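# Place a staple stick on the open stapler's rail

## Task

Pick up a stick of staples from the tray and seat it over the rail of the open stapler, straddling it with its legs pointing down. The stapler must end up lying flat and resting directly on the table. The result only counts if it holds without the robot supporting anything. Finally open the gripper and pull the arm away.

## Robot and tools

Robot: two 6-joint arms, left_arm and right_arm, each with a parallel gripper. Four cameras give 504x504 images: cam_high, cam_low, cam_left_wrist, cam_right_wrist (the wrist cameras ride on the hands). A fixed calibration (K, distortion, T_world_to_cam) was supplied for each; it can be off by a few degrees and millimetres.

Frame: one shared scene frame. Origin on the table surface midway between the arms, +z up, +x out over the table, left_arm sits on the +y side. The words left and right are arm names, not sides of an image. Printed hand positions can be inaccurate, more so when the arm is stretched far.

Gripper geometry: fingers point along the gripper's own +z axis and close along its y axis. end_effector_position (metres) is the point between the pads, roughly 1 cm short of the fingertips; orientation is a quaternion in w,x,y,z order.

Tool execute_actions, argument actions: a list holding one item or nothing.
- Empty list: sends nothing, just reports the current state.
- Motion: {"rows": [...], "steps": n}. rows holds 1 to 15 rows; steps is 1 to 15 (default 15), each step 1/30 s. One row per step; if rows run out, the last row keeps being used.
- Wait: {"steps": n} without rows, n up to 300; no new command.
- Optional pictures: true/false to include or skip camera images.

Each row is a single list of 14 numbers, every one in [-1, 1], always covering both arms: left_arm waist, shoulder, elbow, wrist pitch, wrist yaw, wrist roll, gripper; then right_arm in the same seven-slot order. Put zeros in the joint slots of an arm you leave alone.

Joint slots are offsets, not poses, scaled per joint: 1.0 equals 1.202 rad (waist), 1.258 (shoulder), 1.238 (elbow), 2.073 (wrist pitch), 2.022 (wrist yaw and wrist roll). Every row is measured from the joint angles printed in the most recent result that lists them, not from the previous row. Before any such result exists in the scene, and for second or later calls in a single reply, the reference is where the arm stands when the action begins. So all-zero joint slots are not a pause: they pull the arm back to the reference angles.

Joint ranges in radians: waist -2.618 to 3.054, shoulder 0.000 to 3.142, elbow 0.000 to 3.142, wrist pitch -1.571 to 1.571, wrist yaw -1.571 to 1.571, wrist roll -2.094 to 2.094. A call aiming more than 0.036 rad beyond a range end is rejected and nothing moves. True ends may sit 0.036 rad either way; overshooting targets are clipped and the result may say "joint sent to its limit" (possibly about an earlier action). No such line does not prove there is room left.

Gripper slot is absolute: +1 fully open, -1 closed. On the grip_measured scale the pads touch at about -0.94, and each millimetre of object width adds about 0.0208; each gripper may read up to 0.02 off. Sending a number below an object's width reading squeezes it harder, up to roughly 50 to 62 N per pad (less for parts under about 5 mm). Keep repeating the same closing number in later rows to keep holding.

Speed and precision: each step a joint target may lead its measured angle by at most 0.202 (waist), 0.258 (shoulder), 0.238 (elbow), 0.573 (wrist pitch), 0.522 (wrist yaw, roll) rad, and targets implying a hand jump over 70 mm are scaled back. Big moves therefore take several calls. Friction can leave a joint up to 0.031 rad short, and smaller commands may not move it at all.

Between calls the arms keep heading for the last row sent, while you think too, until they settle or a step is HELD; after that only a new action moves them further.

Result contents: a state line per arm (position and quaternion); Joint positions (six angles in rad plus gripper opening in metres, 0.093 open to 0.000 closed; on a gripped rigid object it may read up to ~12 mm below its width); Joint velocities; joint torques (offset and noisy); grip_measured. "joint command not followed" means a clearance check altered joint targets; HELD marks steps whose row was not sent. MOTOR HOT warns from 75 °C; OVER-TEMPERATURE FAULT means an arm was halted (at 100 °C it goes limp and drops), so avoid long heavy holds.

Tool zoom_image: camera (one of the four names) and region [x0, y0, x1, y1] in pixels of that camera's latest image, top-left origin, at most 504 by 504. Gives a sharper close-up.

Tool finished_scene: argument scene, the number of the current scene. It is final and reports whether the goal was met. Replying with no tool call ends the run.

Suggested order: look, locate the tray, a staple stick and the stapler rail; approach and grasp the stick; lift, align it over the rail, lower it legs-down; open, retreat clear; check images; then call finished_scene.

Avoid: knocking anything off the table, tipping or lifting the stapler, dropping or slamming the stick, pressing hard on objects, and letting the arms hit or press on each other. Short external tugs on held parts or loose objects may occur.

Each tool is called as name(argument=value, ...), one argument or row to a line, values as JSON.

## Session

execute_actions(
  actions=[],
)

Scene clock: 0.00 s of 4800.00 s.
left_arm: end_effector_position=(+0.4218, -0.1513, +0.3435) grip_measured=+0.997 end_effector_quat_wxyz=(+0.633, +0.452, +0.600, -0.187) | right_arm: end_effector_position=(+0.4425, -0.1939, +0.1368) grip_measured=+0.987 end_effector_quat_wxyz=(+0.078, -0.461, +0.866, +0.174)
Joint positions: left_arm=[-0.899  2.074  1.952 -0.01   0.224  0.388  0.093] | right_arm=[-0.082  2.109  1.974 -1.442 -0.384 -0.927  0.093]
Joint velocities: left_arm=[ 0.007 -0.012 -0.012 -0.051 -0.051 -0.051 -0.   ] | right_arm=[-0.002  0.007  0.002  0.051  0.007  0.051 -0.   ]
Joint torques (N m, as the arm reports them, + toward a larger angle): no reading
Motor temperatures (°C, as the motors report them): left_arm=[23 34 29 26 22 20] | right_arm=[21 27 26 23 24 21]
camera_calibration (this result's frames):
cam_left_wrist: T_world_to_cam=[[-0.779269, -0.529761, -0.334804, 0.362582], [-0.0738121, 0.608111, -0.790413, 0.432035], [0.622328, -0.591232, -0.512985, -0.0900458], [0, 0, 0, 1]] pos_world=[0.370476, -0.123881, 0.416688]
cam_right_wrist: T_world_to_cam=[[0.823171, -0.521936, -0.223547, -0.438619], [-0.506796, -0.852924, 0.125217, 0.0800421], [-0.256023, 0.0102179, -0.966617, 0.333954], [0, 0, 0, 1]] pos_world=[0.487123, -0.164073, 0.21473]

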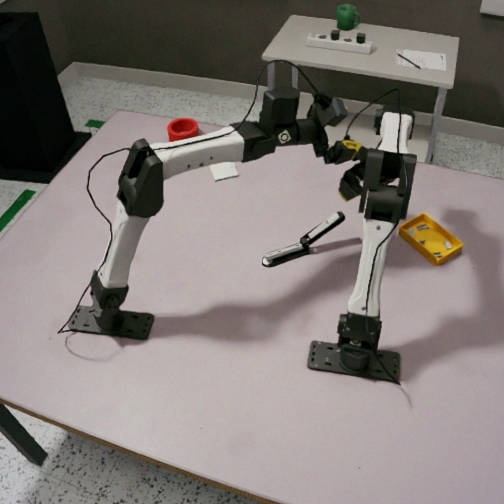

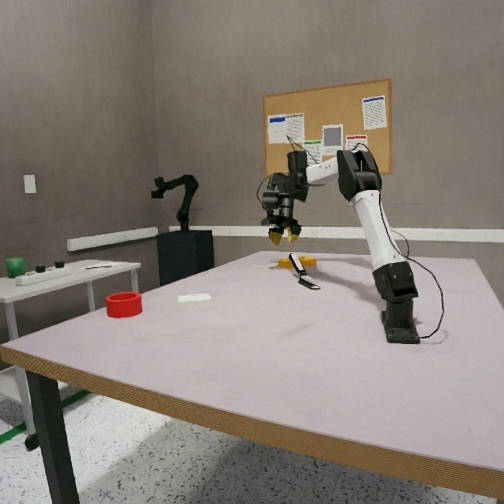

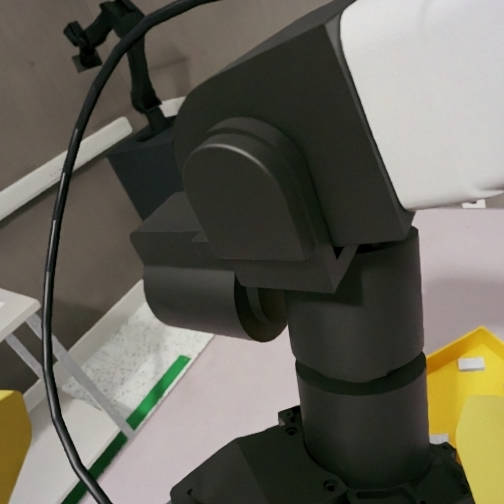

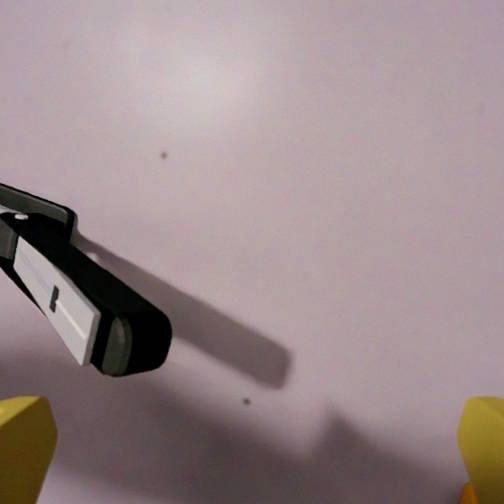

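execute_actions(
  actions=[
    {"rows":[[0,-0.3,-0.3,0,0,0,1,-0.1,0,0,0,0,0,1],[0,-0.3,-0.3,0,0,0,1,-0.2,0,0,0,0.1,0.2,1],[0.1,-0.3,-0.3,0,0,0,1,-0.33,0,0,0,0.19,0.46,1],[0.2,-0.3,-0.3,0,0,0,1,-0.33,0,0,0,0.19,0.46,1],[0.6,-0.3,-0.3,0,0,0,1,-0.33,0,0,0,0.193,0.46,1]]},
  ],
  pictures=false,
)

execute_actions(
  actions=[
    {"steps":20},
  ],
)

Scene clock: 8.00 s of 4800.00 s.
left_arm: end_effector_position=(+0.4904, +0.1540, +0.3870) grip_measured=+0.997 end_effector_quat_wxyz=(+0.670, +0.281, +0.687, -0.016) | right_arm: end_effector_position=(+0.4196, -0.4236, +0.1246) grip_measured=+0.987 end_effector_quat_wxyz=(+0.001, +0.133, +0.991, +0.013)
Joint positions: left_arm=[-0.372  1.707  1.613 -0.01   0.232  0.388  0.093] | right_arm=[-0.512  2.109  1.974 -1.441 -0.025 -0.11   0.093]
Joint velocities: left_arm=[ 1.429  0.017 -0.129  0.007  0.037 -0.007 -0.   ] | right_arm=[ 0.095 -0.002 -0.012  0.051  0.125  0.725 -0.   ]
Joint torques (N m, as the arm reports them, + toward a larger angle): left_arm=[  0.79 -10.01   6.52   1.9    0.    -0.17] | right_arm=[  1.94 -11.11   6.47   0.44  -0.07   0.04]
Motor temperatures (°C, as the motors report them): left_arm=[23 38 31 29 22 20] | right_arm=[21 29 26 23 24 21]
Steps of this call (steps 1 to 90: nothing new was sent; then 4.50 s passed at rest; steps 91 to 105: all 15 steps of this action). Readings (joint positions):
91: left_arm=[-0.899 2.043 1.908 0.006 0.222 0.388] | right_arm=[-0.091 2.109 1.974 -1.442 -0.387 -0.927]
92: left_arm=[-0.899 1.977 1.811 -0.003 0.222 0.388] | right_arm=[-0.108 2.109 1.974 -1.442 -0.376 -0.890]
94: left_arm=[-0.878 1.861 1.681 -0.032 0.232 0.388] | right_arm=[-0.169 2.109 1.974 -1.442 -0.305 -0.772]
98: left_arm=[-0.731 1.747 1.630 -0.028 0.236 0.388] | right_arm=[-0.336 2.109 1.974 -1.442 -0.180 -0.512]
105: the state above

Scene clock: 8.67 s of 4800.00 s.
left_arm: end_effector_position=(+0.5074, +0.2655, +0.3779) grip_measured=+0.997 end_effector_quat_wxyz=(+0.661, +0.205, +0.720, +0.056) | right_arm: end_effector_position=(+0.4221, -0.4169, +0.1245) grip_measured=+0.987 end_effector_quat_wxyz=(-0.002, +0.172, +0.985, +0.002)
Joint positions: left_arm=[-0.169  1.707  1.594 -0.01   0.215  0.388  0.093] | right_arm=[-0.485  2.109  1.974 -1.441 -0.003 -0.004  0.093]
Joint velocities: left_arm=[ 0.002  0.002 -0.012 -0.007  0.007 -0.007  0.001] | right_arm=[ 0.012 -0.002  0.002  0.022 -0.022 -0.037 -0.001]
Joint torques (N m, as the arm reports them, + toward a larger angle): left_arm=[ -1.1  -10.24   6.67   1.9    0.17  -0.16] | right_arm=[  0.23 -11.21   6.47   0.46   0.07   0.06]
Motor temperatures (°C, as the motors report them): left_arm=[23 38 31 29 22 20] | right_arm=[21 29 26 23 24 21]
Steps of this call (steps 1 to 20: the robot went on to your last target). Readings (joint positions):
1: left_arm=[-0.320 1.707 1.608 -0.010 0.231 0.388] | right_arm=[-0.507 2.109 1.974 -1.441 -0.019 -0.088]
2: left_arm=[-0.269 1.707 1.604 -0.010 0.231 0.388] | right_arm=[-0.502 2.109 1.974 -1.441 -0.016 -0.071]
4: left_arm=[-0.186 1.707 1.597 -0.010 0.221 0.388] | right_arm=[-0.491 2.109 1.974 -1.441 -0.011 -0.046]
8: left_arm=[-0.156 1.707 1.594 -0.010 0.212 0.388] | right_arm=[-0.485 2.109 1.974 -1.441 -0.008 -0.021]
20: the state above
camera_calibration (this result's frames):
cam_left_wrist: T_world_to_cam=[[-0.216028, -0.916003, -0.338038, 0.479511], [-0.457319, 0.400814, -0.793856, 0.463033], [0.862665, -0.0169037, -0.505493, -0.156561], [0, 0, 0, 1]] pos_world=[0.450401, 0.250997, 0.450534]
cam_right_wrist: T_world_to_cam=[[-0.34597, -0.938228, 0.00571316, -0.249444], [-0.847912, 0.315261, 0.42621, 0.47459], [-0.401683, 0.142611, -0.904606, 0.42813], [0, 0, 0, 1]] pos_world=[0.488084, -0.444712, 0.18644]

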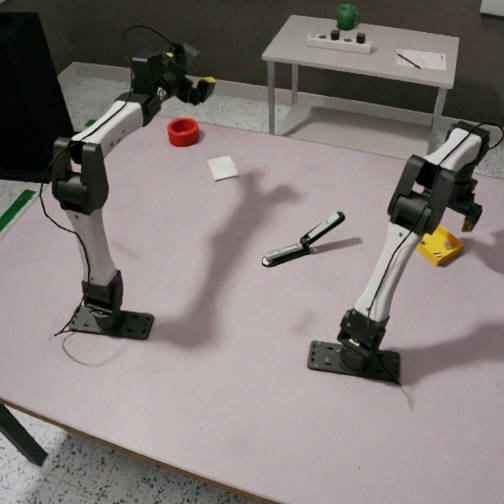

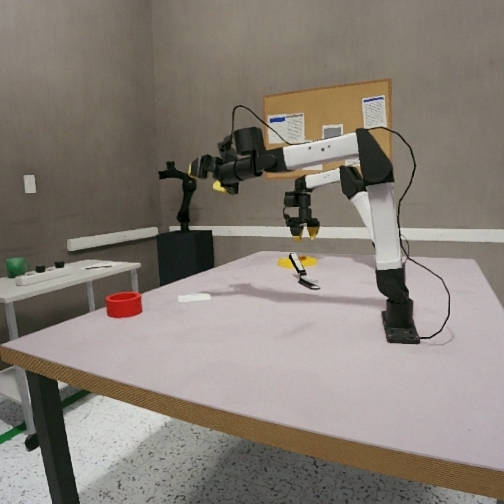

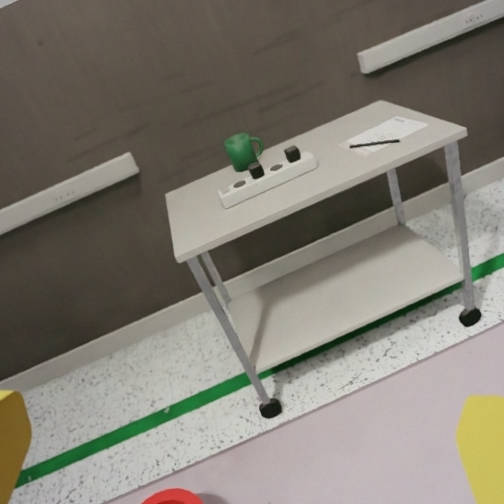

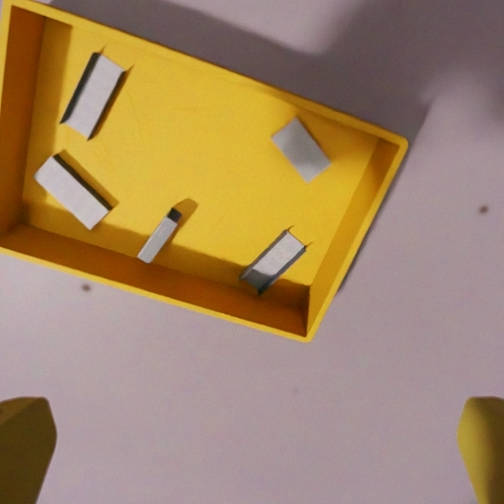

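execute_actions(
  actions=[
    {"rows":[[0,0,0,0,0,0,1,0.1,0.02,-0.06,0.05,0,-0.1,0.5],[0,0,0,0,0,0,1,0.18,0.04,-0.12,0.1,0,-0.2,0.1],[0,0,0,0,0,0,1,0.222,0.052,-0.175,0.136,0,-0.235,0.1]]},
  ],
  pictures=false,
)

execute_actions(
  actions=[
    {"steps":20},
  ],
)

Scene clock: 39.30 s of 4800.00 s.
left_arm: end_effector_position=(+0.5074, +0.2655, +0.3779) grip_measured=+0.997 end_effector_quat_wxyz=(+0.661, +0.205, +0.720, +0.056) | right_arm: end_effector_position=(+0.4531, -0.3048, +0.0448) grip_measured=+0.102 end_effector_quat_wxyz=(-0.014, -0.188, +0.982, +0.007)
Joint positions: left_arm=[-0.169  1.707  1.594 -0.01   0.215  0.388  0.093] | right_arm=[-0.202  2.181  1.771 -1.192 -0.007 -0.445  0.05 ]
Joint velocities: left_arm=[ 0.002  0.007  0.012 -0.037  0.022  0.007 -0.001] | right_arm=[-0.12   0.002 -0.012  0.139  0.051 -0.212 -0.001]
Joint torques (N m, as the arm reports them, + toward a larger angle): left_arm=[-0.19 -9.51  7.54  1.92  0.07 -0.18] | right_arm=[ -0.9  -12.35   5.49   0.51   0.01  -0.05]
Motor temperatures (°C, as the motors report them): left_arm=[23 44 33 34 22 20] | right_arm=[21 35 28 23 24 21]
Steps of this call (steps 1 to 15: the robot went on to your last target; steps 16 to 90: nothing new was sent; then 27.13 s passed at rest; steps 91 to 105: all 15 steps of this action). Readings (joint positions):
91: left_arm=[-0.169 1.707 1.594 -0.010 0.215 0.388] | right_arm=[-0.477 2.109 1.966 -1.430 0.001 -0.030]
92: left_arm=[-0.169 1.707 1.594 -0.010 0.215 0.388] | right_arm=[-0.459 2.108 1.949 -1.408 0.006 -0.075]
94: left_arm=[-0.169 1.707 1.594 -0.010 0.215 0.388] | right_arm=[-0.396 2.111 1.893 -1.348 0.007 -0.165]
98: left_arm=[-0.169 1.707 1.594 -0.010 0.215 0.388] | right_arm=[-0.242 2.151 1.799 -1.249 0.003 -0.333]
105: the state above

Scene clock: 39.97 s of 4800.00 s.
left_arm: end_effector_position=(+0.5074, +0.2655, +0.3779) grip_measured=+0.997 end_effector_quat_wxyz=(+0.661, +0.205, +0.720, +0.056) | right_arm: end_effector_position=(+0.4567, -0.3089, +0.0448) grip_measured=+0.102 end_effector_quat_wxyz=(-0.006, -0.197, +0.980, +0.006)
Joint positions: left_arm=[-0.169  1.707  1.594 -0.01   0.215  0.388  0.093] | right_arm=[-0.211  2.181  1.771 -1.176 -0.007 -0.473  0.05 ]
Joint velocities: left_arm=[-0.012 -0.012  0.002 -0.051 -0.022  0.037 -0.001] | right_arm=[-0.007  0.002  0.012  0.037 -0.007  0.007 -0.   ]
Joint torques (N m, as the arm reports them, + toward a larger angle): left_arm=[-0.16 -9.46  7.52  1.89  0.07 -0.17] | right_arm=[ -0.85 -12.2    5.47   0.6   -0.01  -0.05]
Motor temperatures (°C, as the motors report them): left_arm=[23 44 33 34 22 20] | right_arm=[21 35 28 23 24 21]
Steps of this call (steps 1 to 20: the robot went on to your last target). Readings (joint positions):
1: left_arm=[-0.169 1.707 1.594 -0.010 0.215 0.388] | right_arm=[-0.206 2.181 1.771 -1.188 -0.007 -0.451]
2: left_arm=[-0.169 1.707 1.594 -0.010 0.215 0.388] | right_arm=[-0.209 2.181 1.771 -1.186 -0.007 -0.455]
4: left_arm=[-0.169 1.707 1.594 -0.010 0.215 0.388] | right_arm=[-0.211 2.181 1.771 -1.181 -0.007 -0.462]
8: left_arm=[-0.169 1.707 1.594 -0.010 0.215 0.388] | right_arm=[-0.211 2.181 1.771 -1.178 -0.007 -0.469]
20: the state above
camera_calibration (this result's frames):
cam_left_wrist: T_world_to_cam=[[-0.216028, -0.916003, -0.338038, 0.479511], [-0.457319, 0.400814, -0.793856, 0.463033], [0.862665, -0.0169037, -0.505493, -0.156561], [0, 0, 0, 1]] pos_world=[0.450401, 0.250997, 0.450534]
cam_right_wrist: T_world_to_cam=[[0.379973, -0.924984, -0.00499555, -0.462705], [-0.833642, -0.344781, 0.431472, 0.293264], [-0.400827, -0.159783, -0.902113, 0.260568], [0, 0, 0, 1]] pos_world=[0.524735, -0.285249, 0.106215]

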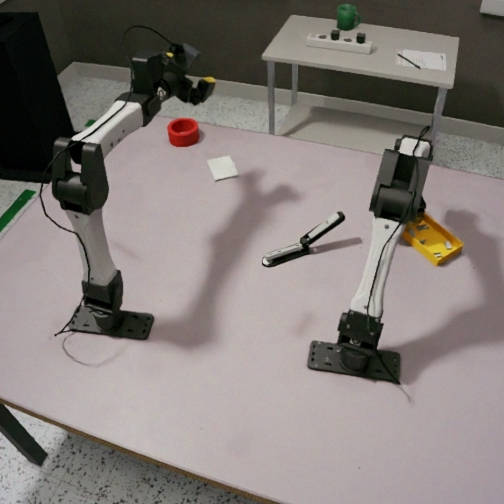

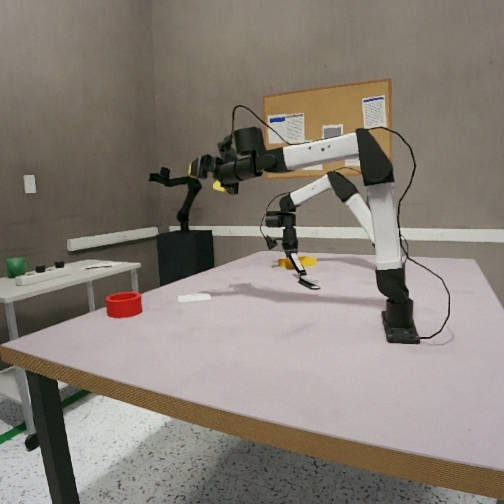

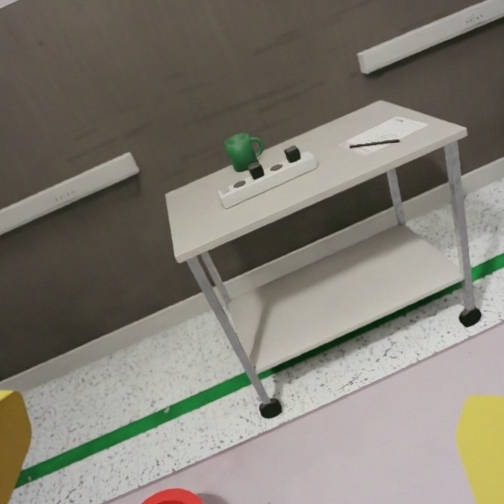

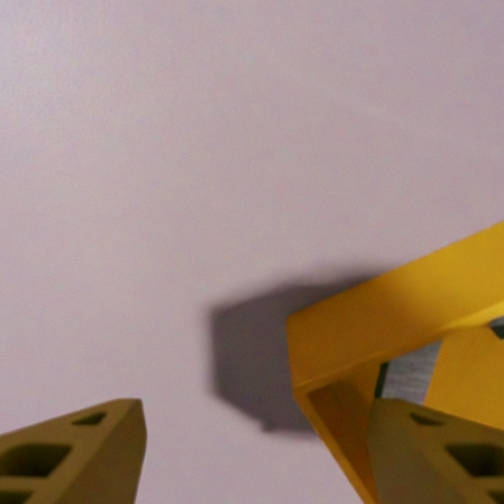

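execute_actions(
  actions=[
    {"rows":[[0,0,0,0,0,0,1,0,0,0,-0.012,0,0,0.42],[0,0,0,0,0,0,1,0,0.01,0,-0.012,0,0,0.42],[0,0,0,0,0,0,1,0,0.02,0,-0.012,0,0,0.42],[0,0,0,0,0,0,1,0,0.03,0,-0.012,0,0,0.42]]},
  ],
)

zoom_image(
  camera="cam_high",
  region=[370, 180, 470, 270],
)

Scene clock: 53.10 s of 4800.00 s.
left_arm: end_effector_position=(+0.5074, +0.2655, +0.3779) grip_measured=+0.997 end_effector_quat_wxyz=(+0.661, +0.205, +0.720, +0.056) | right_arm: end_effector_position=(+0.4534, -0.3086, +0.0355) grip_measured=+0.418 end_effector_quat_wxyz=(-0.021, -0.197, +0.980, +0.010)
Joint positions: left_arm=[-0.169  1.707  1.594 -0.01   0.215  0.388  0.093] | right_arm=[-0.211  2.205  1.771 -1.183 -0.007 -0.474  0.065]
Joint velocities: left_arm=[-0.017  0.022 -0.012  0.022 -0.051 -0.037  0.   ] | right_arm=[-0.012 -0.002  0.017 -0.051  0.022 -0.037  0.001]
Joint torques (N m, as the arm reports them, + toward a larger angle): left_arm=[-0.15 -9.41  7.52  1.91  0.07 -0.17] | right_arm=[ -0.31 -10.91   6.26   0.18  -0.06   0.  ]
Motor temperatures (°C, as the motors report them): left_arm=[23 44 34 35 22 20] | right_arm=[21 37 28 23 24 21]
Steps of this call (steps 1 to 15: the robot went on to your last target; steps 16 to 90: nothing new was sent; then 9.63 s passed at rest; steps 91 to 105: all 15 steps of this action). Readings (joint positions):
91: left_arm=[-0.169 1.707 1.594 -0.010 0.215 0.388] | right_arm=[-0.211 2.181 1.771 -1.176 -0.007 -0.474]
92: left_arm=[-0.169 1.707 1.594 -0.010 0.215 0.388] | right_arm=[-0.211 2.181 1.771 -1.177 -0.007 -0.474]
94: left_arm=[-0.169 1.707 1.594 -0.010 0.215 0.388] | right_arm=[-0.211 2.183 1.771 -1.180 -0.007 -0.474]
98: left_arm=[-0.169 1.707 1.594 -0.010 0.215 0.388] | right_arm=[-0.211 2.197 1.771 -1.181 -0.007 -0.474]
105: the state above
camera_calibration (this result's frames):
cam_left_wrist: T_world_to_cam=[[-0.216028, -0.916003, -0.338038, 0.479511], [-0.457319, 0.400814, -0.793856, 0.463033], [0.862665, -0.0169037, -0.505493, -0.156561], [0, 0, 0, 1]] pos_world=[0.450401, 0.250997, 0.450534]
cam_right_wrist: T_world_to_cam=[[0.379965, -0.924811, -0.0187298, -0.460678], [-0.820011, -0.346138, 0.455818, 0.28707], [-0.428029, -0.157836, -0.889876, 0.263378], [0, 0, 0, 1]] pos_world=[0.523175, -0.285104, 0.094894]

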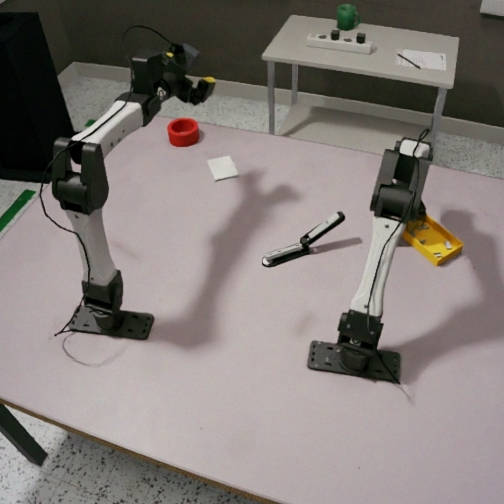

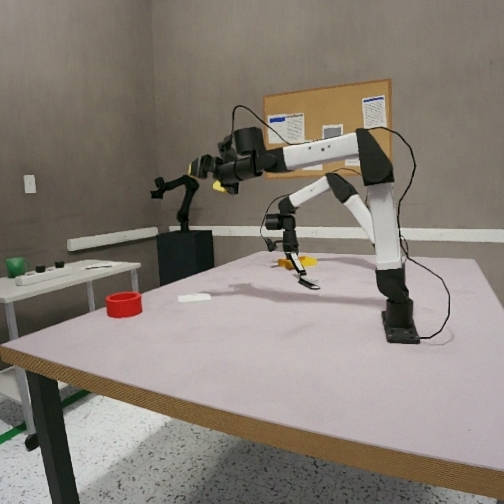

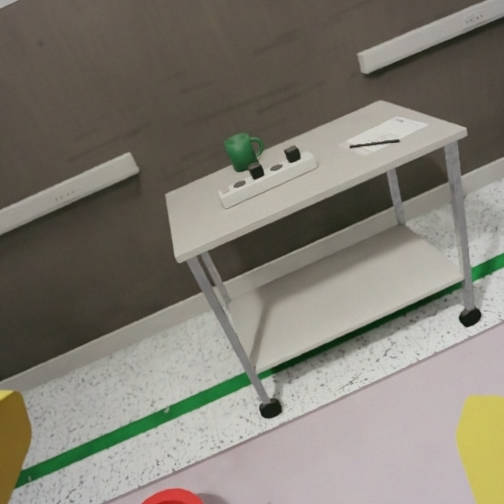

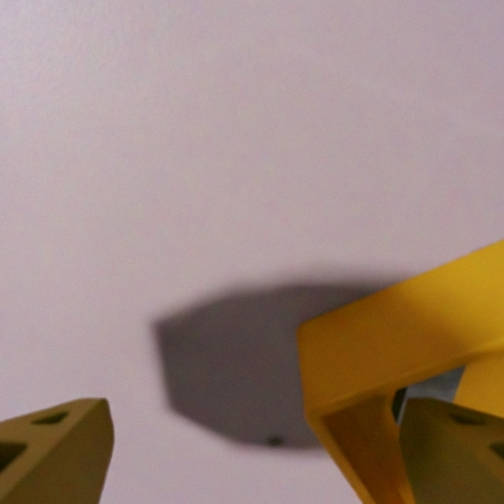

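Region (370, 180, 470, 270) of cam_high's 504x504 image, scaled by 5.040, with more detail than that image has; it fills the top 454 rows of this view, and the rest is white.

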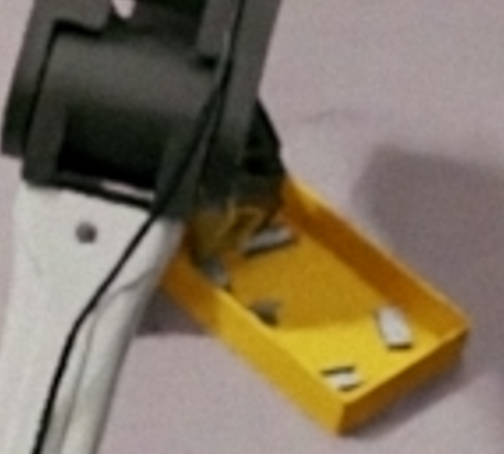

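execute_actions(
  actions=[
    {"rows":[[0,0,0,0,0,0,1,0,0.016,0,0,0,0,0.42],[0,0,0,0,0,0,1,0,0.02,0,0,0,0,0.42],[0,0,0,0,0,0,1,0,0.024,0,0,0,0,0.4],[0,0,0,0,0,0,1,0,0.028,0,0,0,0,0.38],[0,0,0,0,0,0,1,0,0.032,0,0,0,0,0.36],[0,0,0,0,0,0,1,0,0.036,0,0,0,0,0.35],[0,0,0,0,0,0,1,0,0.04,0,0,0,0,0.35],[0,0,0,0,0,0,1,0,0.044,0,0,0,0,0.35],[0,0,0,0,0,0,1,0,0.047,0,0,0,0,0.35]]},
  ],
)

zoom_image(
  camera="cam_high",
  region=[370, 180, 470, 270],
)

Scene clock: 62.20 s of 4800.00 s.
left_arm: end_effector_position=(+0.5074, +0.2655, +0.3779) grip_measured=+0.997 end_effector_quat_wxyz=(+0.661, +0.205, +0.720, +0.056) | right_arm: end_effector_position=(+0.4496, -0.3084, +0.0191) grip_measured=+0.352 end_effector_quat_wxyz=(-0.042, -0.197, +0.979, +0.015)
Joint positions: left_arm=[-0.169  1.707  1.594 -0.01   0.215  0.388  0.093] | right_arm=[-0.211  2.247  1.771 -1.183 -0.006 -0.474  0.062]
Joint velocities: left_arm=[-0.002 -0.002 -0.007 -0.022 -0.037 -0.022  0.001] | right_arm=[-0.007  0.012 -0.007 -0.081 -0.095  0.037 -0.   ]
Joint torques (N m, as the arm reports them, + toward a larger angle): left_arm=[-0.17 -9.43  7.52  1.91  0.06 -0.19] | right_arm=[ -0.33 -10.85   6.15   0.29  -0.03  -0.02]
Motor temperatures (°C, as the motors report them): left_arm=[23 45 35 35 21 20] | right_arm=[21 38 28 23 24 21]
Steps of this call (steps 1 to 15: the robot went on to your last target; steps 16 to 90: nothing new was sent; then 5.60 s passed at rest; steps 91 to 105: all 15 steps of this action). Readings (joint positions):
91: left_arm=[-0.169 1.707 1.594 -0.010 0.215 0.388] | right_arm=[-0.211 2.205 1.771 -1.183 -0.007 -0.474]
92: left_arm=[-0.169 1.707 1.594 -0.010 0.215 0.388] | right_arm=[-0.211 2.205 1.771 -1.183 -0.007 -0.474]
94: left_arm=[-0.169 1.707 1.594 -0.010 0.215 0.388] | right_arm=[-0.211 2.207 1.771 -1.183 -0.007 -0.474]
98: left_arm=[-0.169 1.707 1.594 -0.010 0.215 0.388] | right_arm=[-0.211 2.227 1.771 -1.183 -0.007 -0.474]
105: the state above
camera_calibration (this result's frames):
cam_left_wrist: T_world_to_cam=[[-0.216028, -0.916003, -0.338038, 0.479511], [-0.457319, 0.400814, -0.793856, 0.463033], [0.862665, -0.0169037, -0.505493, -0.156561], [0, 0, 0, 1]] pos_world=[0.450401, 0.250997, 0.450534]
cam_right_wrist: T_world_to_cam=[[0.378832, -0.924723, -0.0370702, -0.458545], [-0.800013, -0.347354, 0.489207, 0.281554], [-0.465257, -0.155671, -0.871379, 0.264274], [0, 0, 0, 1]] pos_world=[0.521914, -0.285088, 0.0755467]

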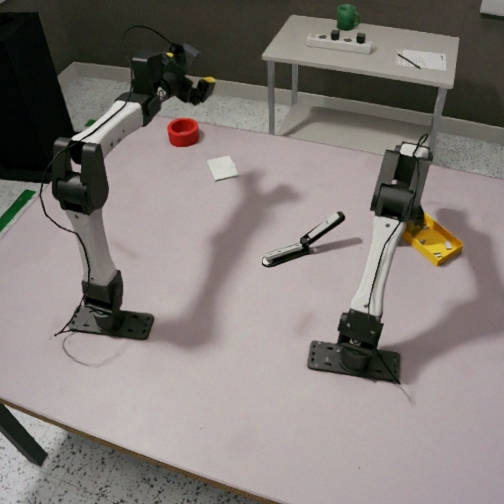

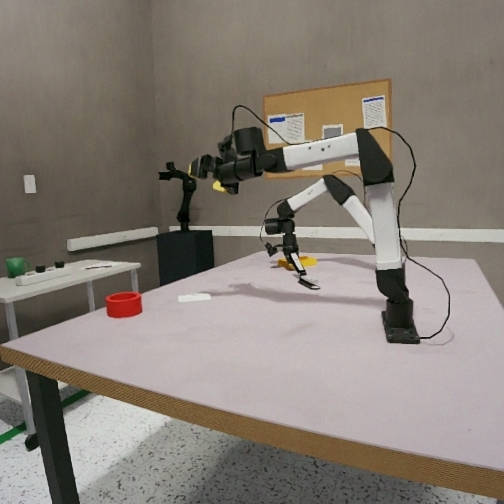

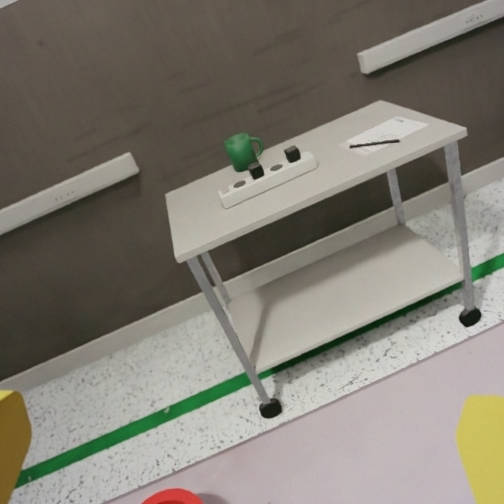

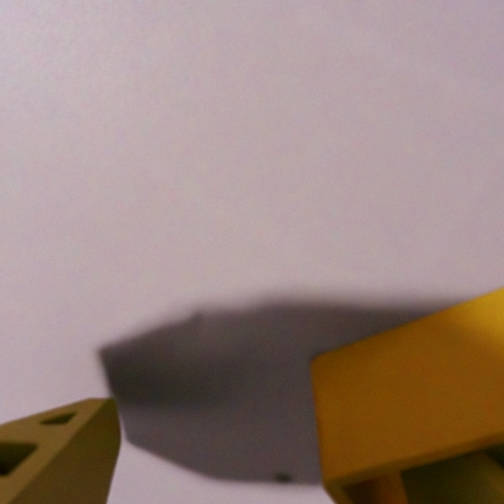

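Region (370, 180, 470, 270) of cam_high's 504x504 image, scaled by 5.040, with more detail than that image has; it fills the top 454 rows of this view, and the rest is white.

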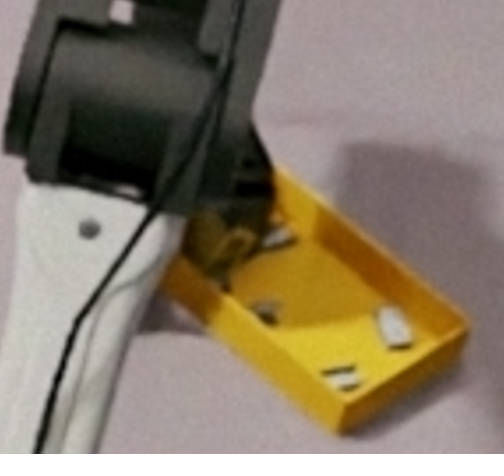

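Open slowly, plus a small waist move for extra push.

execute_actions(
  actions=[
    {"rows":[[0,0,0,0,0,0,1,0,0.014,0,0,0,0,0.4],[0,0,0,0,0,0,1,0,0.014,0,0,0,0,0.45],[0,0,0,0,0,0,1,0,0.014,0,0,0,0,0.5],[0,0,0,0,0,0,1,0,0.014,0,0,0,0,0.56],[0,0,0,0,0,0,1,0,0.014,0,0,0,0,0.62],[0,0,0,0,0,0,1,0,0.014,0,0,0,0,0.68],[0,0,0,0,0,0,1,0,0.014,0,0,0,0,0.74],[0,0,0,0,0,0,1,0,0.014,0,0,0,0,0.8],[0,0,0,0,0,0,1,0,0.014,0,0,0,0,0.86],[0,0,0,0,0,0,1,0,0.014,0,0,0,0,0.92],[0,0,0,0,0,0,1,-0.01,0.014,0,0,0,0,1],[0,0,0,0,0,0,1,-0.016,0.014,0,0,0,0,1],[0,0,0,0,0,0,1,-0.022,0.014,0,0,0,0,1]]},
  ],
  pictures=false,
)

execute_actions(
  actions=[
    {"steps":10},
  ],
)

zoom_image(
  camera="cam_high",
  region=[370, 180, 470, 270],
)

Scene clock: 71.87 s of 4800.00 s.
left_arm: end_effector_position=(+0.5074, +0.2655, +0.3779) grip_measured=+0.997 end_effector_quat_wxyz=(+0.661, +0.205, +0.720, +0.056) | right_arm: end_effector_position=(+0.4496, -0.3094, +0.0191) grip_measured=+0.985 end_effector_quat_wxyz=(-0.042, -0.196, +0.980, +0.015)
Joint positions: left_arm=[-0.169  1.707  1.594 -0.01   0.215  0.388  0.093] | right_arm=[-0.214  2.247  1.771 -1.183 -0.006 -0.474  0.092]
Joint velocities: left_arm=[ 0.002 -0.002 -0.002 -0.022 -0.037 -0.007  0.   ] | right_arm=[-0.056 -0.007 -0.002 -0.022  0.051  0.022 -0.   ]
Joint torques (N m, as the arm reports them, + toward a larger angle): left_arm=[-0.12 -9.39  7.52  1.9   0.06 -0.19] | right_arm=[ -2.1  -10.78   6.23   0.26  -0.06   0.01]
Motor temperatures (°C, as the motors report them): left_arm=[23 45 36 36 21 20] | right_arm=[21 38 28 23 24 21]
Steps of this call (steps 1 to 15: the robot went on to your last target; steps 16 to 90: nothing new was sent; then 6.17 s passed at rest; steps 91 to 105: all 15 steps of this action). Readings (joint positions):
91: left_arm=[-0.169 1.707 1.594 -0.010 0.215 0.388] | right_arm=[-0.211 2.247 1.771 -1.183 -0.006 -0.474]
92: left_arm=[-0.169 1.707 1.594 -0.010 0.215 0.388] | right_arm=[-0.211 2.247 1.771 -1.183 -0.006 -0.474]
94: left_arm=[-0.169 1.707 1.594 -0.010 0.215 0.388] | right_arm=[-0.211 2.247 1.771 -1.183 -0.006 -0.474]
98: left_arm=[-0.169 1.707 1.594 -0.010 0.215 0.388] | right_arm=[-0.211 2.247 1.771 -1.183 -0.006 -0.474]
105: the state above

Scene clock: 72.20 s of 4800.00 s.
left_arm: end_effector_position=(+0.5074, +0.2655, +0.3779) grip_measured=+0.997 end_effector_quat_wxyz=(+0.661, +0.205, +0.720, +0.056) | right_arm: end_effector_position=(+0.4494, -0.3111, +0.0191) grip_measured=+0.985 end_effector_quat_wxyz=(-0.041, -0.194, +0.980, +0.015)
Joint positions: left_arm=[-0.169  1.707  1.594 -0.01   0.215  0.388  0.093] | right_arm=[-0.218  2.247  1.771 -1.183 -0.006 -0.474  0.092]
Joint velocities: left_arm=[ 0.002  0.007  0.002  0.022 -0.066 -0.007 -0.001] | right_arm=[-0.017 -0.007 -0.012 -0.066 -0.037  0.022 -0.002]
Joint torques (N m, as the arm reports them, + toward a larger angle): left_arm=[-0.17 -9.4   7.56  1.92  0.07 -0.17] | right_arm=[ -1.91 -10.77   6.25   0.28  -0.07  -0.01]
Motor temperatures (°C, as the motors report them): left_arm=[23 45 36 36 21 20] | right_arm=[21 38 28 23 24 21]
Steps of this call (steps 1 to 10: the robot went on to your last target). Readings (joint positions):
1: left_arm=[-0.169 1.707 1.594 -0.010 0.215 0.388] | right_arm=[-0.215 2.247 1.771 -1.183 -0.006 -0.474]
2: left_arm=[-0.169 1.707 1.594 -0.010 0.215 0.388] | right_arm=[-0.216 2.247 1.771 -1.183 -0.006 -0.474]
4: left_arm=[-0.169 1.707 1.594 -0.010 0.215 0.388] | right_arm=[-0.218 2.247 1.771 -1.183 -0.006 -0.474]
8: left_arm=[-0.169 1.707 1.594 -0.010 0.215 0.388] | right_arm=[-0.218 2.247 1.771 -1.183 -0.006 -0.474]
10: the state above
camera_calibration (this result's frames):
cam_left_wrist: T_world_to_cam=[[-0.216028, -0.916003, -0.338038, 0.479511], [-0.457319, 0.400814, -0.793856, 0.463033], [0.862665, -0.0169037, -0.505493, -0.156561], [0, 0, 0, 1]] pos_world=[0.450401, 0.250997, 0.450534]
cam_right_wrist: T_world_to_cam=[[0.372828, -0.92716, -0.0370702, -0.458973], [-0.802249, -0.342159, 0.489207, 0.283093], [-0.466257, -0.15265, -0.871379, 0.265156], [0, 0, 0, 1]] pos_world=[0.521859, -0.288202, 0.0755467]

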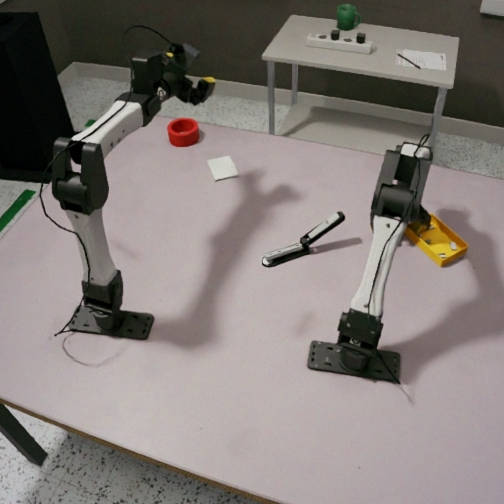

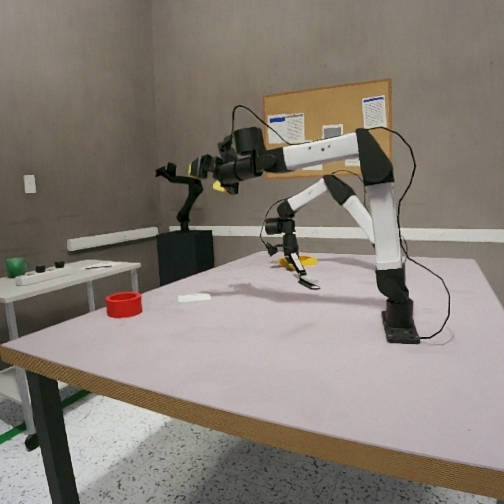

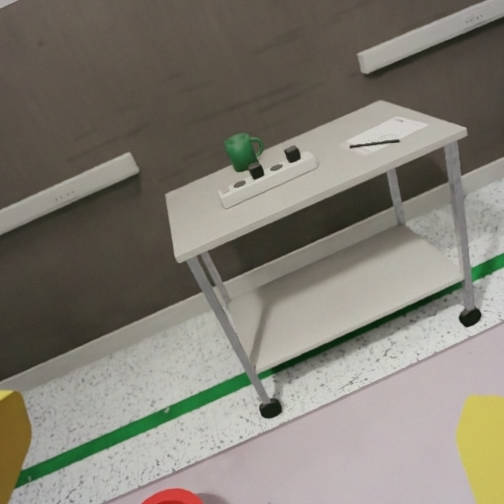

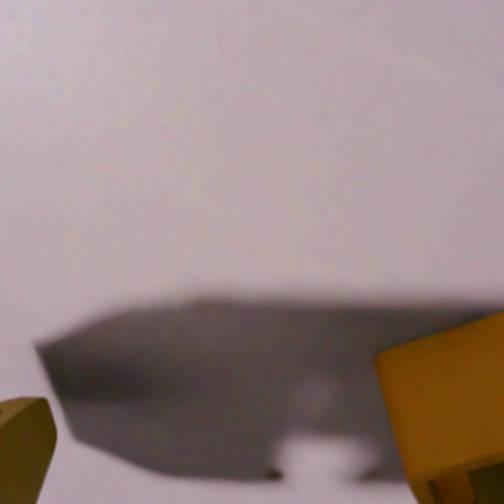

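Region (370, 180, 470, 270) of cam_high's 504x504 image, scaled by 5.040, with more detail than that image has; it fills the top 454 rows of this view, and the rest is white.

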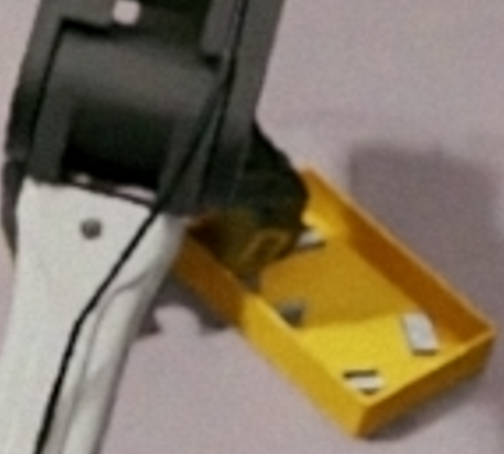

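execute_actions(
  actions=[
    {"rows":[[0,0,0,0,0,0,1,0,-0.019,0,0,0,0,1]],"steps":10},
  ],
  pictures=false,
)

Scene clock: 76.27 s of 4800.00 s.
left_arm: end_effector_position=(+0.5074, +0.2655, +0.3779) grip_measured=+0.997 end_effector_quat_wxyz=(+0.661, +0.205, +0.720, +0.056) | right_arm: end_effector_position=(+0.4504, -0.3112, +0.0229) grip_measured=+0.985 end_effector_quat_wxyz=(-0.037, -0.194, +0.980, +0.014)
Joint positions: left_arm=[-0.169  1.707  1.594 -0.01   0.215  0.388  0.093] | right_arm=[-0.218  2.237  1.771 -1.183 -0.006 -0.474  0.092]
Joint velocities: left_arm=[-0.002 -0.012  0.017 -0.051 -0.007 -0.022  0.   ] | right_arm=[ 0.002 -0.012 -0.007 -0.066 -0.022  0.007 -0.   ]
Joint torques (N m, as the arm reports them, + toward a larger angle): left_arm=[-0.18 -9.45  7.55  1.9   0.08 -0.17] | right_arm=[ -0.28 -12.96   6.23   0.28  -0.05   0.  ]
Motor temperatures (°C, as the motors report them): left_arm=[23 45 36 36 21 20] | right_arm=[21 38 28 23 24 21]
Steps of this call (steps 1 to 15: the robot went on to your last target; steps 16 to 90: nothing new was sent; then 0.73 s passed at rest; steps 91 to 100: all 10 steps of this action). Readings (joint positions):
91: left_arm=[-0.169 1.707 1.594 -0.010 0.215 0.388] | right_arm=[-0.218 2.243 1.771 -1.183 -0.006 -0.474]
92: left_arm=[-0.169 1.707 1.594 -0.010 0.215 0.388] | right_arm=[-0.218 2.241 1.771 -1.183 -0.006 -0.474]
94: left_arm=[-0.169 1.707 1.594 -0.010 0.215 0.388] | right_arm=[-0.218 2.238 1.771 -1.183 -0.006 -0.474]
98: left_arm=[-0.169 1.707 1.594 -0.010 0.215 0.388] | right_arm=[-0.218 2.237 1.771 -1.183 -0.006 -0.474]
100: the state above

execute_actions(
  actions=[
    {"rows":[[0,0,0,0,0,0,1,-0.008,0,0,0.01,0,0,1],[0,0,0,0,0,0,1,-0.012,0,0,0.012,0,0,1],[0,0,0,0,0,0,1,-0.016,0,0,0.014,0,0,1],[0,0,0,0,0,0,1,-0.02,0,0,0.016,0,0,1],[0,0,0,0,0,0,1,-0.024,0,0,0.018,0,-0.01,1],[0,0,0,0,0,0,1,-0.028,0,0,0.02,0,-0.012,1],[0,0,0,0,0,0,1,-0.032,0,0,0.022,0,-0.015,1],[0,0,0,0,0,0,1,-0.036,0,0,0.024,0,-0.02,1],[0,0,0,0,0,0,1,-0.04,0,0,0.026,0,-0.022,1],[0,0,0,0,0,0,1,-0.044,0,0,0.026,0,-0.025,1]]},
  ],
)

zoom_image(
  camera="cam_high",
  region=[370, 180, 470, 270],
)

Scene clock: 82.53 s of 4800.00 s.
left_arm: end_effector_position=(+0.5074, +0.2655, +0.3779) grip_measured=+0.997 end_effector_quat_wxyz=(+0.661, +0.205, +0.720, +0.056) | right_arm: end_effector_position=(+0.4567, -0.3314, +0.0224) grip_measured=+0.985 end_effector_quat_wxyz=(-0.020, -0.189, +0.982, +0.010)
Joint positions: left_arm=[-0.169  1.707  1.594 -0.01   0.215  0.388  0.093] | right_arm=[-0.265  2.237  1.771 -1.148 -0.006 -0.511  0.092]
Joint velocities: left_arm=[-0.012 -0.007  0.002 -0.007  0.007 -0.022 -0.   ] | right_arm=[-0.002  0.002  0.002  0.007 -0.051 -0.11  -0.   ]
Joint torques (N m, as the arm reports them, + toward a larger angle): left_arm=[-0.12 -9.42  7.55  1.9   0.07 -0.18] | right_arm=[ -0.72 -12.05   6.31   0.55  -0.06  -0.07]
Motor temperatures (°C, as the motors report them): left_arm=[23 45 36 36 21 20] | right_arm=[21 40 29 23 24 21]
Steps of this call (steps 1 to 15: the robot went on to your last target; steps 16 to 90: nothing new was sent; then 2.77 s passed at rest; steps 91 to 105: all 15 steps of this action). Readings (joint positions):
91: left_arm=[-0.169 1.707 1.594 -0.010 0.215 0.388] | right_arm=[-0.218 2.237 1.771 -1.182 -0.006 -0.474]
92: left_arm=[-0.169 1.707 1.594 -0.010 0.215 0.388] | right_arm=[-0.218 2.237 1.771 -1.181 -0.006 -0.474]
94: left_arm=[-0.169 1.707 1.594 -0.010 0.215 0.388] | right_arm=[-0.219 2.237 1.771 -1.177 -0.006 -0.474]
98: left_arm=[-0.169 1.707 1.594 -0.010 0.215 0.388] | right_arm=[-0.236 2.237 1.771 -1.165 -0.006 -0.487]
105: the state above
camera_calibration (this result's frames):
cam_left_wrist: T_world_to_cam=[[-0.216028, -0.916003, -0.338038, 0.479511], [-0.457319, 0.400814, -0.793856, 0.463033], [0.862665, -0.0169037, -0.505493, -0.156561], [0, 0, 0, 1]] pos_world=[0.450401, 0.250997, 0.450534]
cam_right_wrist: T_world_to_cam=[[0.365144, -0.93077, -0.0183472, -0.478476], [-0.826647, -0.333235, 0.453442, 0.295222], [-0.428164, -0.150405, -0.891097, 0.252146], [0, 0, 0, 1]] pos_world=[0.526717, -0.309049, 0.082042]

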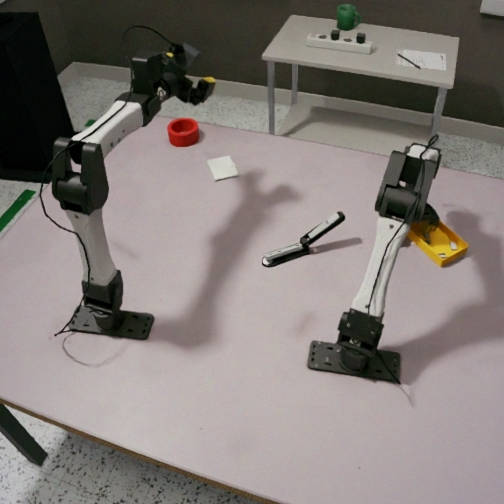

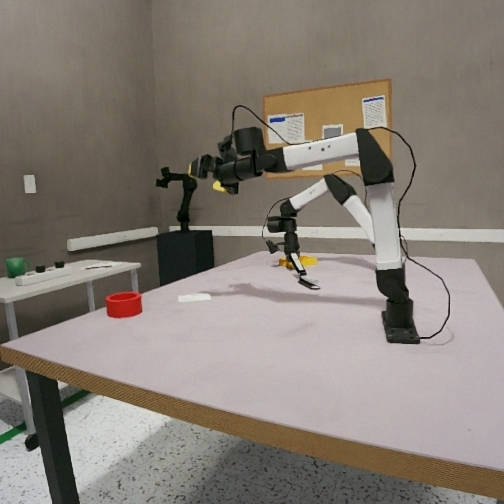

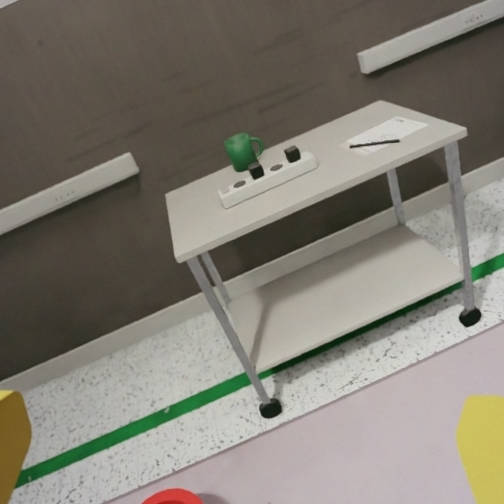

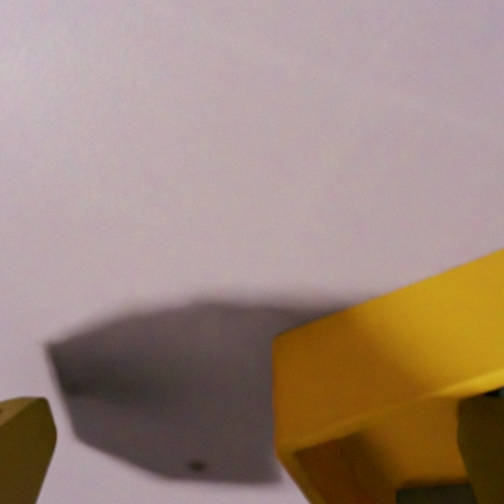

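Region (370, 180, 470, 270) of cam_high's 504x504 image, scaled by 5.040, with more detail than that image has; it fills the top 454 rows of this view, and the rest is white.

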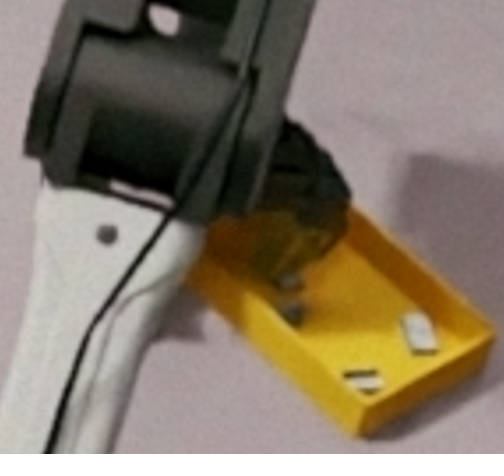

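execute_actions(
  actions=[
    {"rows":[[0,0,0,0,0,0,1,0,-0.03,0,0,0,0,0.85],[0,0,0,0,0,0,1,0,-0.05,0.02,-0.02,0,0,0.85],[0,0,0,0,0,0,1,0,-0.06,0.04,-0.04,0,0,0.85],[0,0,0,0,0,0,1,0,-0.06,0.06,-0.06,0,0,0.85],[0,0,0,0,0,0,1,0,-0.06,0.08,-0.07,0,0,0.85],[0,0,0,0,0,0,1,0,-0.06,0.1,-0.085,0,0,0.85],[0,0,0,0,0,0,1,-0.02,-0.04,0.13,-0.085,0,-0.02,0.6],[0,0,0,0,0,0,1,-0.04,-0.02,0.16,-0.085,0,-0.03,0.3],[0,0,0,0,0,0,1,-0.06,0,0.19,-0.085,0,-0.045,0],[0,0,0,0,0,0,1,-0.08,0.03,0.21,-0.085,0,-0.06,-0.3],[0,0,0,0,0,0,1,-0.098,0.052,0.225,-0.085,0,-0.06,-0.5]]},
  ],
  pictures=false,
)

execute_actions(
  actions=[
    {"steps":20},
  ],
)

Scene clock: 95.10 s of 4800.00 s.
left_arm: end_effector_position=(+0.5074, +0.2655, +0.3779) grip_measured=+0.997 end_effector_quat_wxyz=(+0.661, +0.205, +0.720, +0.056) | right_arm: end_effector_position=(+0.4835, -0.3885, +0.0789) grip_measured=-0.497 end_effector_quat_wxyz=(+0.030, -0.177, +0.984, -0.009)
Joint positions: left_arm=[-0.169  1.707  1.594 -0.01   0.215  0.388  0.093] | right_arm=[-0.382  2.262  2.037 -1.285 -0.008 -0.603  0.021]
Joint velocities: left_arm=[-0.007  0.007 -0.002  0.037 -0.022 -0.007 -0.   ] | right_arm=[-0.359  0.359  0.007 -0.125  0.007 -0.154 -0.001]
Joint torques (N m, as the arm reports them, + toward a larger angle): left_arm=[-0.15 -9.44  7.54  1.9   0.07 -0.19] | right_arm=[  1.47 -11.12   7.46   0.33  -0.13  -0.06]
Motor temperatures (°C, as the motors report them): left_arm=[23 46 37 37 21 20] | right_arm=[21 41 29 23 24 21]
Steps of this call (steps 1 to 15: the robot went on to your last target; steps 16 to 90: nothing new was sent; then 9.07 s passed at rest; steps 91 to 105: all 15 steps of this action). Readings (joint positions):
91: left_arm=[-0.169 1.707 1.594 -0.010 0.215 0.388] | right_arm=[-0.265 2.235 1.771 -1.145 -0.006 -0.518]
92: left_arm=[-0.169 1.707 1.594 -0.010 0.215 0.388] | right_arm=[-0.265 2.231 1.771 -1.148 -0.006 -0.518]
94: left_arm=[-0.169 1.707 1.594 -0.010 0.215 0.388] | right_arm=[-0.265 2.215 1.784 -1.178 -0.006 -0.518]
98: left_arm=[-0.169 1.707 1.594 -0.010 0.215 0.388] | right_arm=[-0.269 2.193 1.888 -1.263 -0.007 -0.530]
105: the state above

Scene clock: 95.77 s of 4800.00 s.
left_arm: end_effector_position=(+0.5074, +0.2655, +0.3779) grip_measured=+0.997 end_effector_quat_wxyz=(+0.661, +0.205, +0.720, +0.056) | right_arm: end_effector_position=(+0.4756, -0.3916, +0.0627) grip_measured=-0.498 end_effector_quat_wxyz=(+0.002, -0.183, +0.983, +0.002)
Joint positions: left_arm=[-0.169  1.707  1.594 -0.01   0.215  0.388  0.093] | right_arm=[-0.393  2.299  2.037 -1.307 -0.006 -0.626  0.021]
Joint velocities: left_arm=[-0.012 -0.012 -0.017  0.007 -0.007 -0.037  0.   ] | right_arm=[-0.002 -0.022  0.007 -0.037  0.022 -0.051 -0.   ]
Joint torques (N m, as the arm reports them, + toward a larger angle): left_arm=[-0.18 -9.45  7.55  1.91  0.07 -0.18] | right_arm=[  0.49 -12.42   7.27   0.3   -0.08  -0.04]
Motor temperatures (°C, as the motors report them): left_arm=[23 46 37 37 21 20] | right_arm=[21 41 29 23 24 21]
Steps of this call (steps 1 to 20: the robot went on to your last target). Readings (joint positions):
1: left_arm=[-0.169 1.707 1.594 -0.010 0.215 0.388] | right_arm=[-0.392 2.273 2.037 -1.289 -0.007 -0.608]
2: left_arm=[-0.169 1.707 1.594 -0.010 0.215 0.388] | right_arm=[-0.396 2.283 2.037 -1.293 -0.006 -0.611]
4: left_arm=[-0.169 1.707 1.594 -0.010 0.215 0.388] | right_arm=[-0.395 2.296 2.037 -1.299 -0.006 -0.617]
8: left_arm=[-0.169 1.707 1.594 -0.010 0.215 0.388] | right_arm=[-0.393 2.299 2.037 -1.304 -0.006 -0.623]
20: the state above
camera_calibration (this result's frames):
cam_left_wrist: T_world_to_cam=[[-0.216028, -0.916003, -0.338038, 0.479511], [-0.457319, 0.400814, -0.793856, 0.463033], [0.862665, -0.0169037, -0.505493, -0.156561], [0, 0, 0, 1]] pos_world=[0.450401, 0.250997, 0.450534]
cam_right_wrist: T_world_to_cam=[[0.353722, -0.935338, 0.00490783, -0.538499], [-0.850904, -0.319603, 0.416913, 0.2917], [-0.388386, -0.151647, -0.908933, 0.26885], [0, 0, 0, 1]] pos_world=[0.543105, -0.36968, 0.125396]

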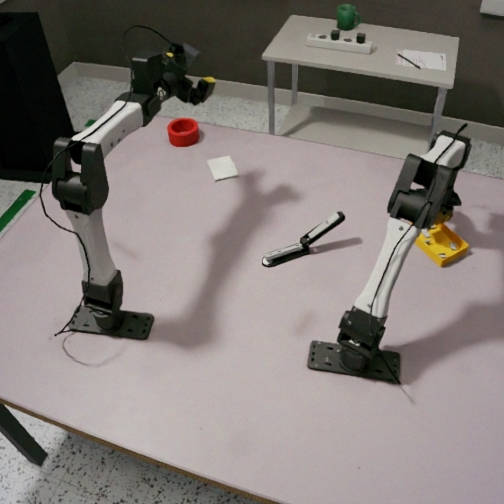

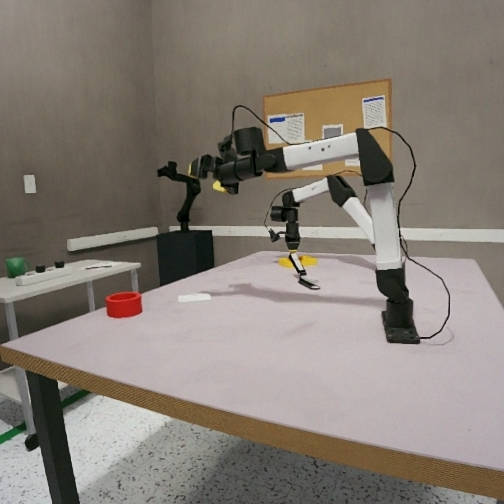

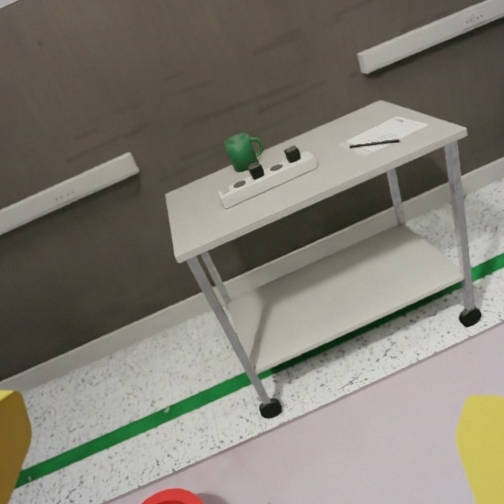

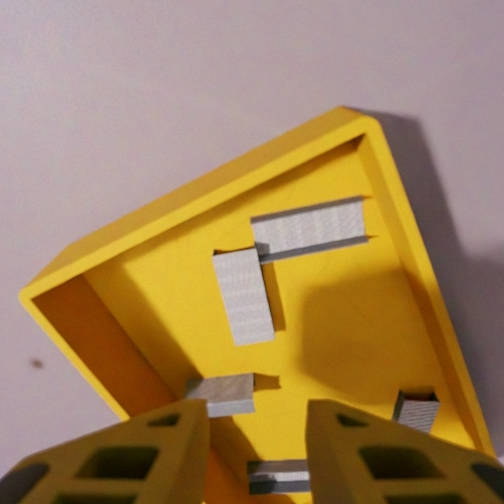

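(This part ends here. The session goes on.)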